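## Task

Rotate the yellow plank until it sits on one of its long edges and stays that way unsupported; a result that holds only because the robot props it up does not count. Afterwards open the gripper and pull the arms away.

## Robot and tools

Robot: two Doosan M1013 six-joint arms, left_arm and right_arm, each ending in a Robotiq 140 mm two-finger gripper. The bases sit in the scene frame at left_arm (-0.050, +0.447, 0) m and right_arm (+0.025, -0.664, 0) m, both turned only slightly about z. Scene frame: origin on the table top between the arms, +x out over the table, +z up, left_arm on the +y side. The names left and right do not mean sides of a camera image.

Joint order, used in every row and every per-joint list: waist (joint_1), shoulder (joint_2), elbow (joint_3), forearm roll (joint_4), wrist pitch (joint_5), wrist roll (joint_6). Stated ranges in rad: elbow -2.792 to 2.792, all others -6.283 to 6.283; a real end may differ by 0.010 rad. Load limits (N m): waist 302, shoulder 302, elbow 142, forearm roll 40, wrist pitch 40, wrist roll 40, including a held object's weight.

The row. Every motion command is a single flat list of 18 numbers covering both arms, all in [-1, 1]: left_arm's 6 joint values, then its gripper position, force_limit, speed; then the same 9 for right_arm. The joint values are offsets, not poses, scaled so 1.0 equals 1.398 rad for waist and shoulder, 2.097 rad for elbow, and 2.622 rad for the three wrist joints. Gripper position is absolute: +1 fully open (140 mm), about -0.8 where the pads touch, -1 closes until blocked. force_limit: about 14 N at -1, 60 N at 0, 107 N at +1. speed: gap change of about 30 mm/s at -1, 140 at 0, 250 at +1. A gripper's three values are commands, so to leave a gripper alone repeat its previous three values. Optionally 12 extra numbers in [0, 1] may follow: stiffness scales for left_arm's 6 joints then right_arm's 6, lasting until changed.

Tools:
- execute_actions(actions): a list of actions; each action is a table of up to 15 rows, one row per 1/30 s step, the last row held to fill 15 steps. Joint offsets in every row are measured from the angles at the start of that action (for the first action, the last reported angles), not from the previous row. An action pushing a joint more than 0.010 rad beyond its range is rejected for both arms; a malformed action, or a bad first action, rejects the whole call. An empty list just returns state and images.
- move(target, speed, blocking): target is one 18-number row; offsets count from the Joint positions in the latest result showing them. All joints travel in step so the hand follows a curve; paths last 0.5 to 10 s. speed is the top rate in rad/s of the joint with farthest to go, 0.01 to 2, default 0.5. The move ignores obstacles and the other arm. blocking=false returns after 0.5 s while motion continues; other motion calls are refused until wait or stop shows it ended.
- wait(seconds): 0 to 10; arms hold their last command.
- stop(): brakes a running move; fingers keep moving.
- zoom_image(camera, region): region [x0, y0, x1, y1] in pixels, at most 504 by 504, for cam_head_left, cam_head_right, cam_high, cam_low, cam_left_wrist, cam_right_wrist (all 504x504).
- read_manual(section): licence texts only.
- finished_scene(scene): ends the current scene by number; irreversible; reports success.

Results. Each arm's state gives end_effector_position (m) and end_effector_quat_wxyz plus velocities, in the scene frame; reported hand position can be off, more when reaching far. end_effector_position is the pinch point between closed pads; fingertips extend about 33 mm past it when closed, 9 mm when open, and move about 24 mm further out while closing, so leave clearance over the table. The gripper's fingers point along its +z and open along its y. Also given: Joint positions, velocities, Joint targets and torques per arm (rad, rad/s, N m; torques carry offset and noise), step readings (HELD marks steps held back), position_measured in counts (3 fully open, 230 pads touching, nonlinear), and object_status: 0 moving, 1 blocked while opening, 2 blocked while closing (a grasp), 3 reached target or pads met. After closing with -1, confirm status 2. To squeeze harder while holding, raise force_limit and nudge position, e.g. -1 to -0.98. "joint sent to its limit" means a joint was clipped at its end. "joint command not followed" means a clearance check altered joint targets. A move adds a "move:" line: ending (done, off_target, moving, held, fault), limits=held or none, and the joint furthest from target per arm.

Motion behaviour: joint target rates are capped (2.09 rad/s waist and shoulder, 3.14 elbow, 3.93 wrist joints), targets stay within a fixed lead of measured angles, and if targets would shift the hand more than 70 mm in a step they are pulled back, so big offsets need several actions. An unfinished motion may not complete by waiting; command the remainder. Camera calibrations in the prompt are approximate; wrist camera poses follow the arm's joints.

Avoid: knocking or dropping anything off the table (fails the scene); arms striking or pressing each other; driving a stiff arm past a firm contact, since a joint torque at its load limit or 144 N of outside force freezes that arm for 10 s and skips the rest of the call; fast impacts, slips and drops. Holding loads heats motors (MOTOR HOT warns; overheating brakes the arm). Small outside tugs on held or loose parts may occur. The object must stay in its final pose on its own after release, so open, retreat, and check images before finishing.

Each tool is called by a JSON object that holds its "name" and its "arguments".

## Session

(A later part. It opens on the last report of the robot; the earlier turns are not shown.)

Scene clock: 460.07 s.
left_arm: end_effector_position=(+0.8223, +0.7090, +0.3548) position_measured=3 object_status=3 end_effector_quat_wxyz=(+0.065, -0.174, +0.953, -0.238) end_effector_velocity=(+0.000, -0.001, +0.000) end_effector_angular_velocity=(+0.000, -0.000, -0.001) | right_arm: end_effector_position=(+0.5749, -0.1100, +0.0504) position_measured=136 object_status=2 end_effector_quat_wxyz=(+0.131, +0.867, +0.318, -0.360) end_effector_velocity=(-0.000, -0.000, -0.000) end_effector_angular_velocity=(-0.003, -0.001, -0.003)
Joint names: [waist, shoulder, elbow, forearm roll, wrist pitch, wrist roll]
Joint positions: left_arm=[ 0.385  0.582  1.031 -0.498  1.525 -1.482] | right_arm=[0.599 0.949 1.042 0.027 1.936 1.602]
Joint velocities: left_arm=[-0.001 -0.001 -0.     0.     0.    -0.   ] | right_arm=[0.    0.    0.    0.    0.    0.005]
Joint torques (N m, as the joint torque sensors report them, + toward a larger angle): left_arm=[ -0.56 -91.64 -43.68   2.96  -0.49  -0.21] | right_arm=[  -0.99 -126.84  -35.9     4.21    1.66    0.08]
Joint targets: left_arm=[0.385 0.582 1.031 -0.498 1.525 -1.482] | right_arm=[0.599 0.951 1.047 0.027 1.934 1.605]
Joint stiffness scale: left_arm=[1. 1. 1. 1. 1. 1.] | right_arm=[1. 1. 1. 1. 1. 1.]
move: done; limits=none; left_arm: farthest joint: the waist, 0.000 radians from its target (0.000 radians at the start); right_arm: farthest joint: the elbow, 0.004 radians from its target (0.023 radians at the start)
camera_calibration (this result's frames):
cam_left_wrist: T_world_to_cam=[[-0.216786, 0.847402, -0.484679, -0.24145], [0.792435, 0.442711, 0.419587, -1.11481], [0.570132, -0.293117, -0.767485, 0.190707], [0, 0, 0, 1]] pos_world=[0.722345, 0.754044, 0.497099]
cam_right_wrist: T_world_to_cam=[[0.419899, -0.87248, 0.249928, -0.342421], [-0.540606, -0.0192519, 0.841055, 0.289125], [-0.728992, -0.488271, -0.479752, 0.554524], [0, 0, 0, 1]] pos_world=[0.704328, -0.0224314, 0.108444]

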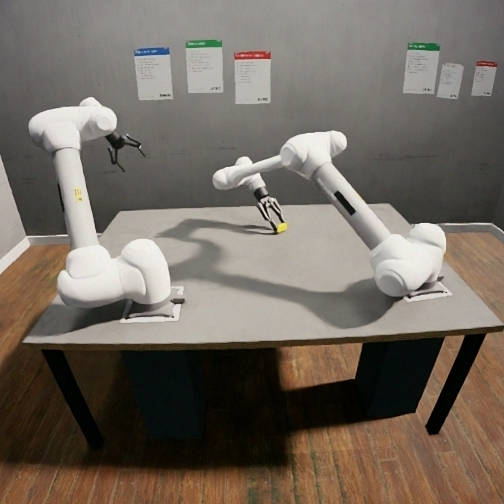

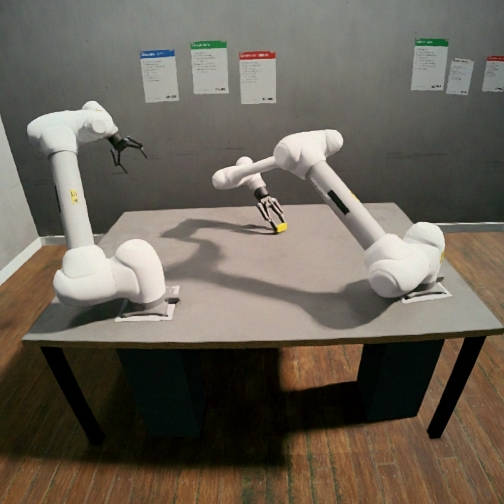

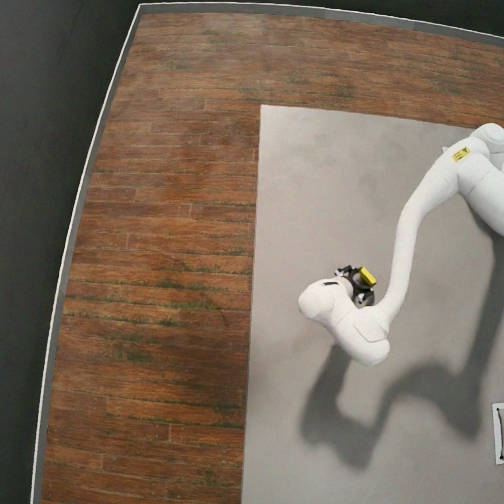

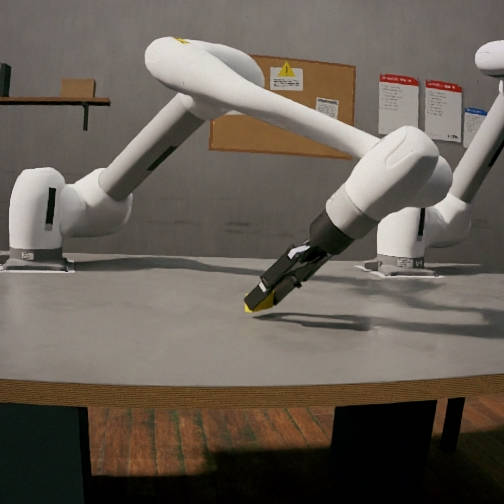

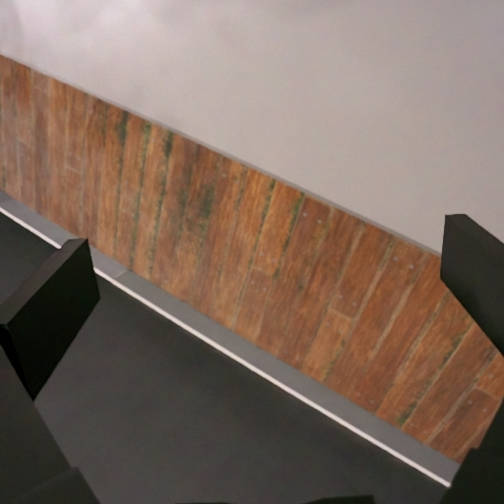

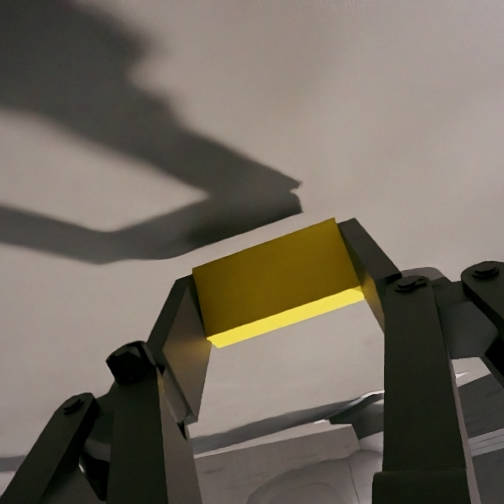

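{"name": "zoom_image", "arguments": {"camera": "cam_low", "region": [232, 272, 302, 332]}}

{"name": "zoom_image", "arguments": {"camera": "cam_high", "region": [330, 250, 400, 320]}}

{"name": "zoom_image", "arguments": {"camera": "cam_right_wrist", "region": [140, 150, 420, 400]}}

Region (232, 272, 302, 332) of cam_low's 504x504 image, scaled by 7.200, with more detail than that image has; it fills the top 432 rows of this view, and the rest is white.

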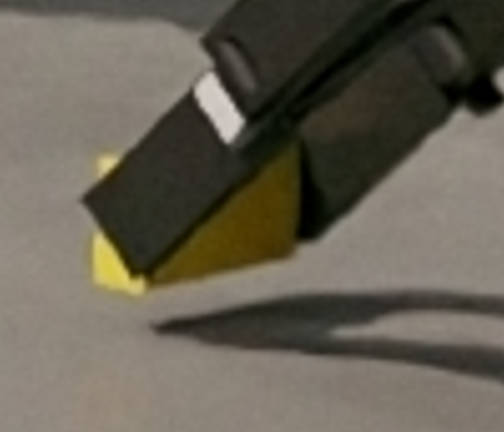

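Region (330, 250, 400, 320) of cam_high's 504x504 image, scaled by 7.200, with more detail than that image has.

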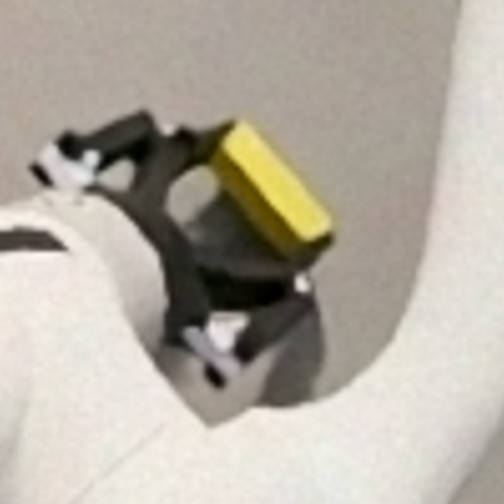

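Region (140, 150, 420, 400) of cam_right_wrist's 504x504 image, scaled by 1.800, with more detail than that image has; it fills the top 450 rows of this view, and the rest is white.

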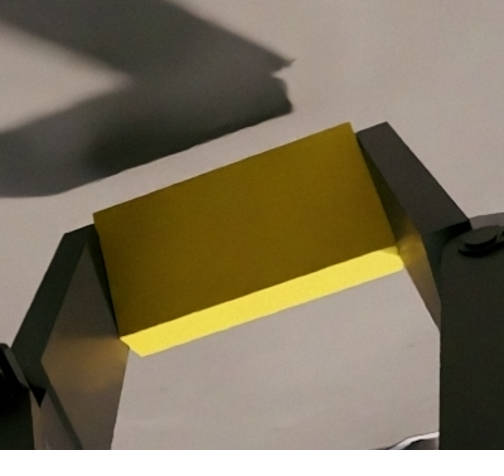

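{"name": "zoom_image", "arguments": {"camera": "cam_low", "region": [238, 288, 278, 328]}}

Region (238, 288, 278, 328) of cam_low's 504x504 image, scaled by 12.600, with more detail than that image has.

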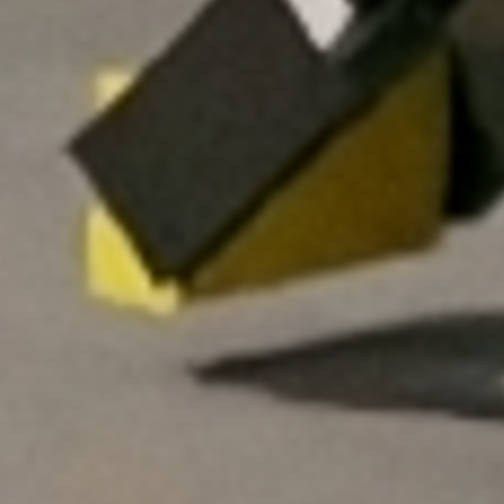

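{"name": "move", "arguments": {"target": [0,0,0,0,0,0,1,0,0, 0,0.00916,0.00534,0,-0.00725,0,-1,0,0], "speed": 0.06}}

Scene clock: 573.10 s.
left_arm: end_effector_position=(+0.8223, +0.7090, +0.3548) position_measured=3 object_status=3 end_effector_quat_wxyz=(+0.065, -0.174, +0.953, -0.238) end_effector_velocity=(-0.001, +0.002, +0.001) end_effector_angular_velocity=(+0.001, -0.001, +0.002) | right_arm: end_effector_position=(+0.5746, -0.1103, +0.0371) position_measured=136 object_status=2 end_effector_quat_wxyz=(+0.131, +0.867, +0.318, -0.361) end_effector_velocity=(-0.000, +0.000, -0.000) end_effector_angular_velocity=(-0.000, +0.000, +0.001)
Joint names: [waist, shoulder, elbow, forearm roll, wrist pitch, wrist roll]
Joint positions: left_arm=[ 0.385  0.582  1.031 -0.498  1.525 -1.482] | right_arm=[0.599 0.959 1.049 0.027 1.921 1.602]
Joint velocities: left_arm=[ 0.002 -0.001  0.     0.001 -0.     0.   ] | right_arm=[ 0.     0.     0.001 -0.    -0.    -0.   ]
Joint torques (N m, as the joint torque sensors report them, + toward a larger angle): left_arm=[ -1.23 -92.62 -43.54   2.82  -0.34  -0.29] | right_arm=[  -0.37 -118.59  -32.62    4.17   -0.63   -0.01]
Joint targets: left_arm=[0.385 0.582 1.031 -0.498 1.525 -1.482] | right_arm=[0.599 0.962 1.054 0.027 1.917 1.602]
Joint stiffness scale: left_arm=[1. 1. 1. 1. 1. 1.] | right_arm=[1. 1. 1. 1. 1. 1.]
move: done; limits=none; left_arm: farthest joint: the waist, 0.000 radians from its target (0.000 radians at the start); right_arm: farthest joint: the elbow, 0.005 radians from its target (0.011 radians at the start)
camera_calibration (this result's frames):
cam_left_wrist: T_world_to_cam=[[-0.216786, 0.847402, -0.484679, -0.24145], [0.792435, 0.442711, 0.419587, -1.11481], [0.570132, -0.293117, -0.767485, 0.190707], [0, 0, 0, 1]] pos_world=[0.722345, 0.754043, 0.497099]
cam_right_wrist: T_world_to_cam=[[0.419557, -0.872449, 0.25061, -0.338988], [-0.540073, -0.0180198, 0.841425, 0.299941], [-0.729584, -0.488374, -0.478746, 0.548084], [0, 0, 0, 1]] pos_world=[0.704088, -0.0226754, 0.0949691]

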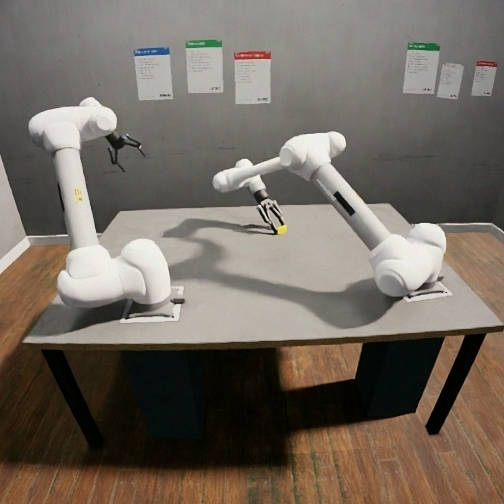

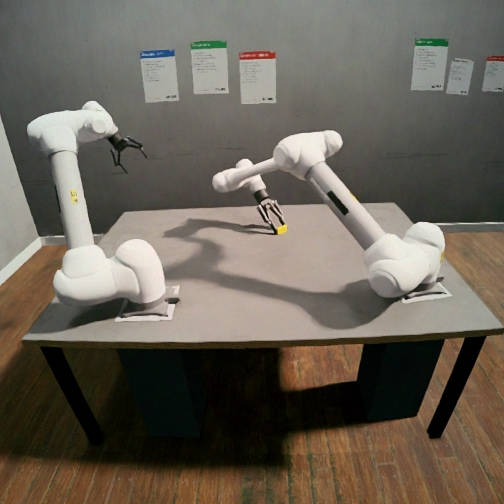

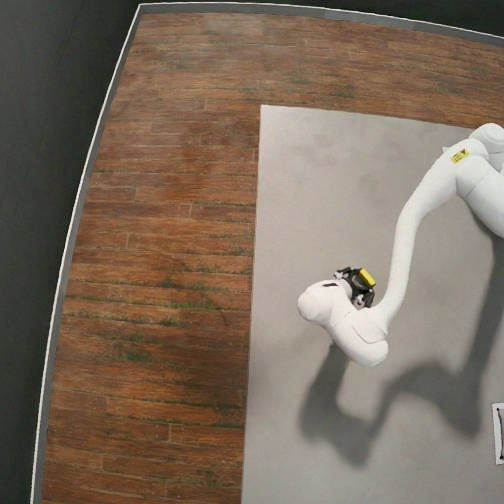

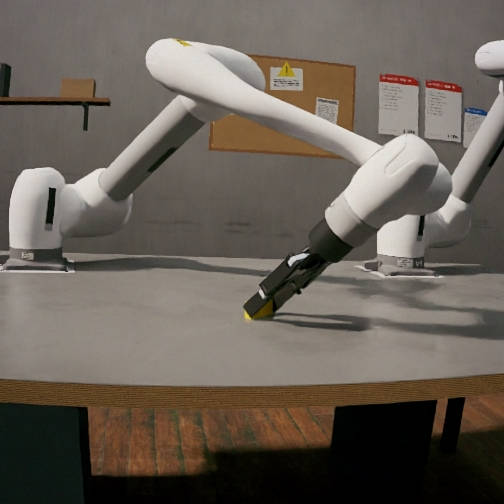

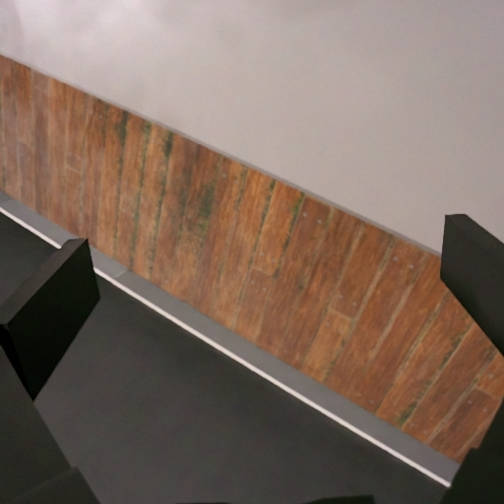

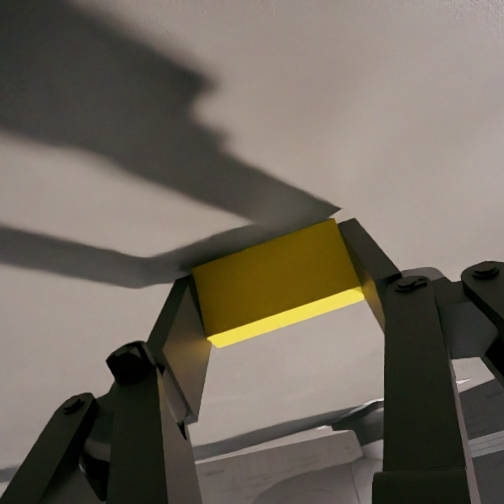

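{"name": "zoom_image", "arguments": {"camera": "cam_low", "region": [238, 288, 288, 332]}}

{"name": "zoom_image", "arguments": {"camera": "cam_right_wrist", "region": [140, 150, 420, 400]}}

Region (238, 288, 288, 332) of cam_low's 504x504 image, scaled by 10.080, with more detail than that image has; it fills the top 444 rows of this view, and the rest is white.

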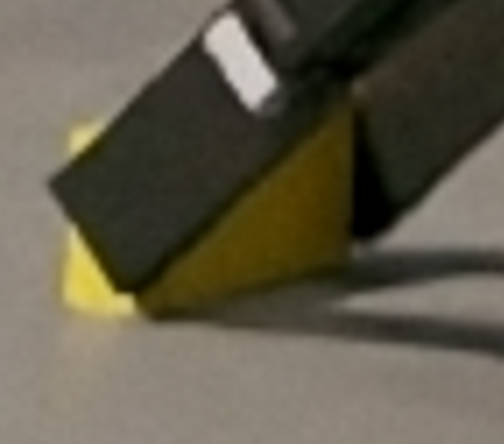

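Region (140, 150, 420, 400) of cam_right_wrist's 504x504 image, scaled by 1.800, with more detail than that image has; it fills the top 450 rows of this view, and the rest is white.

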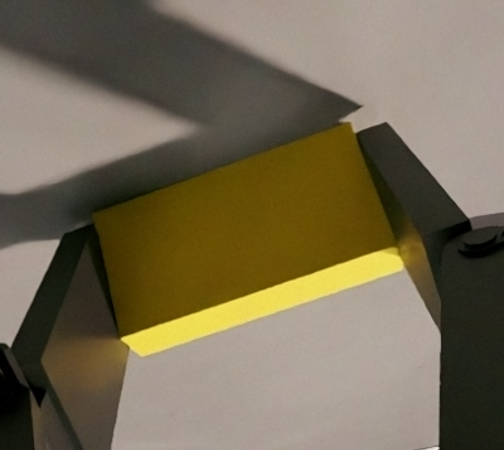

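{"name": "move", "arguments": {"target": [0,0,0,0,0,0,1,0,0, 0,-0.22,0,0,0,0,1,0,1], "speed": 0.6}}

Scene clock: 634.37 s.
left_arm: end_effector_position=(+0.8223, +0.7090, +0.3548) position_measured=3 object_status=3 end_effector_quat_wxyz=(+0.065, -0.174, +0.953, -0.238) end_effector_velocity=(-0.000, +0.002, +0.001) end_effector_angular_velocity=(+0.001, -0.001, +0.002) | right_arm: end_effector_position=(+0.5736, -0.1112, +0.2768) position_measured=3 object_status=3 end_effector_quat_wxyz=(+0.077, +0.911, +0.336, -0.226) end_effector_velocity=(+0.000, -0.000, +0.001) end_effector_angular_velocity=(+0.001, -0.001, -0.001)
Joint names: [waist, shoulder, elbow, forearm roll, wrist pitch, wrist roll]
Joint positions: left_arm=[ 0.385  0.582  1.031 -0.498  1.525 -1.482] | right_arm=[0.599 0.654 1.048 0.026 1.921 1.602]
Joint velocities: left_arm=[ 0.002 -0.001 -0.     0.001 -0.001 -0.   ] | right_arm=[-0.001 -0.001 -0.     0.     0.001  0.   ]
Joint torques (N m, as the joint torque sensors report them, + toward a larger angle): left_arm=[ -1.   -92.48 -43.6    3.    -0.35  -0.43] | right_arm=[  -1.13 -108.17  -39.81    4.49    0.87    0.3 ]
Joint targets: left_arm=[0.385 0.582 1.031 -0.498 1.525 -1.482] | right_arm=[0.599 0.652 1.049 0.027 1.921 1.602]
Joint stiffness scale: left_arm=[1. 1. 1. 1. 1. 1.] | right_arm=[1. 1. 1. 1. 1. 1.]
move: done; limits=none; left_arm: farthest joint: the waist, 0.000 radians from its target (0.000 radians at the start); right_arm: farthest joint: the shoulder, 0.002 radians from its target (0.308 radians at the start)
camera_calibration (this result's frames):
cam_left_wrist: T_world_to_cam=[[-0.216786, 0.847402, -0.48468, -0.24145], [0.792435, 0.442711, 0.419587, -1.11481], [0.570132, -0.293117, -0.767484, 0.190707], [0, 0, 0, 1]] pos_world=[0.722345, 0.754044, 0.497099]
cam_right_wrist: T_world_to_cam=[[0.372969, -0.914497, 0.15681, -0.351453], [-0.713938, -0.174913, 0.67801, 0.225215], [-0.59261, -0.364829, -0.718131, 0.663137], [0, 0, 0, 1]] pos_world=[0.684852, -0.040078, 0.378632]

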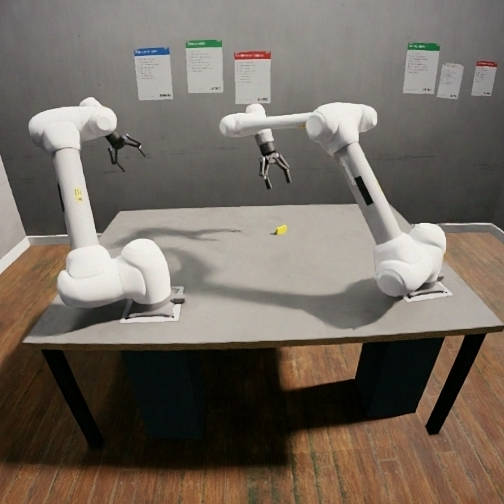

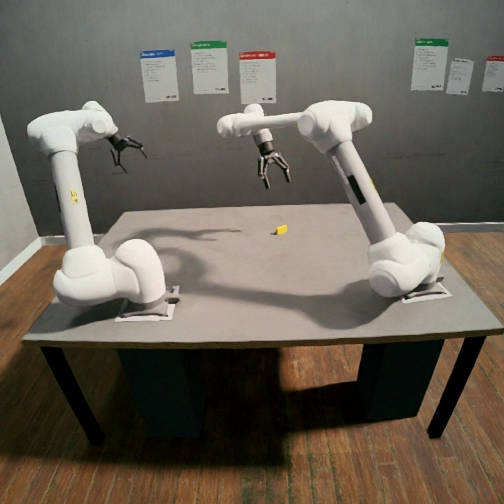

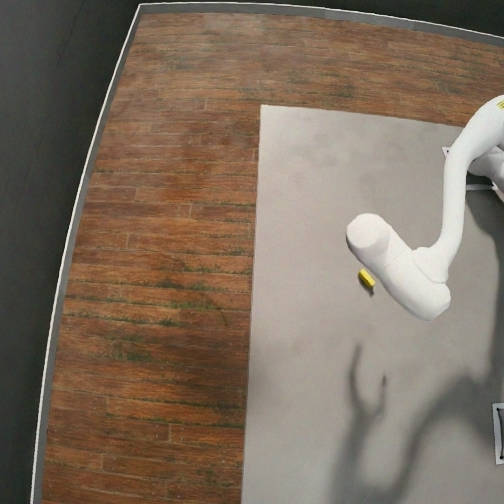

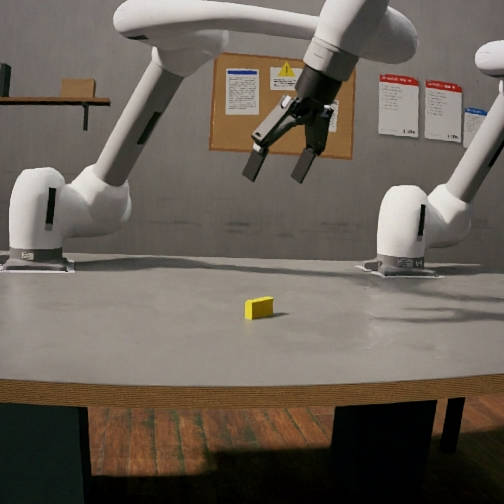

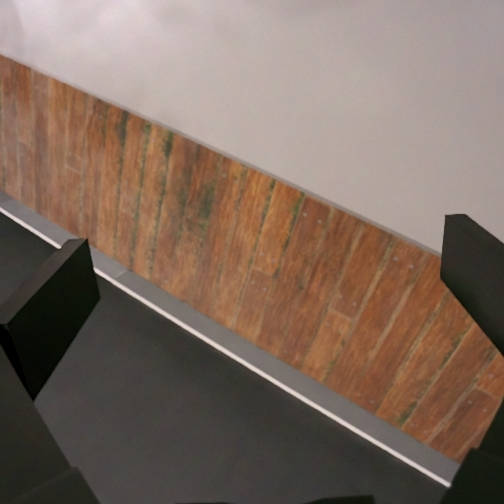

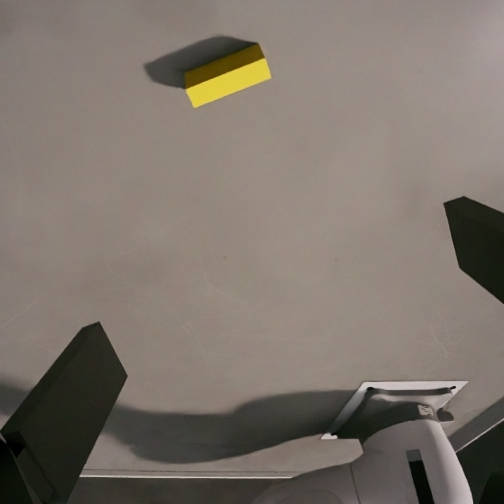

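The plank looks like it is standing on its long edge. I'll zoom in to confirm before finishing.

{"name": "zoom_image", "arguments": {"camera": "cam_low", "region": [230, 282, 290, 332]}}

{"name": "zoom_image", "arguments": {"camera": "cam_right_wrist", "region": [130, 20, 310, 130]}}

Region (230, 282, 290, 332) of cam_low's 504x504 image, scaled by 8.400, with more detail than that image has.

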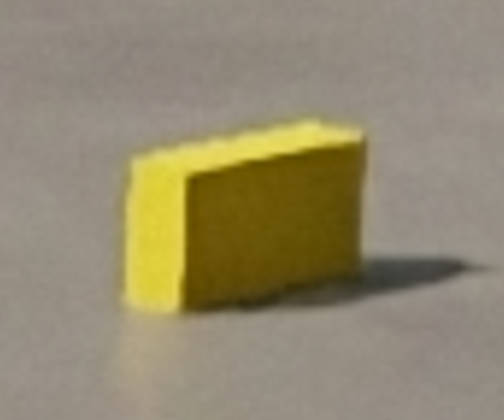

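Region (130, 20, 310, 130) of cam_right_wrist's 504x504 image, scaled by 2.800, with more detail than that image has.

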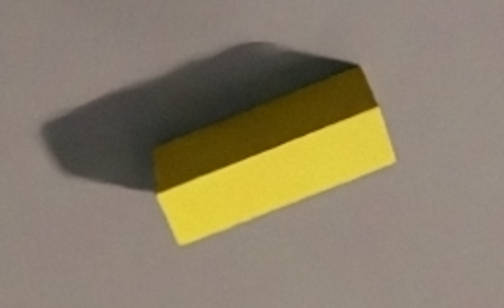

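The plank is standing on its long narrow edge, and the gripper is open and clear of it. I'm ending scene 1.

{"name": "finished_scene", "arguments": {"scene": 1}}

The scene is finished: the task was done.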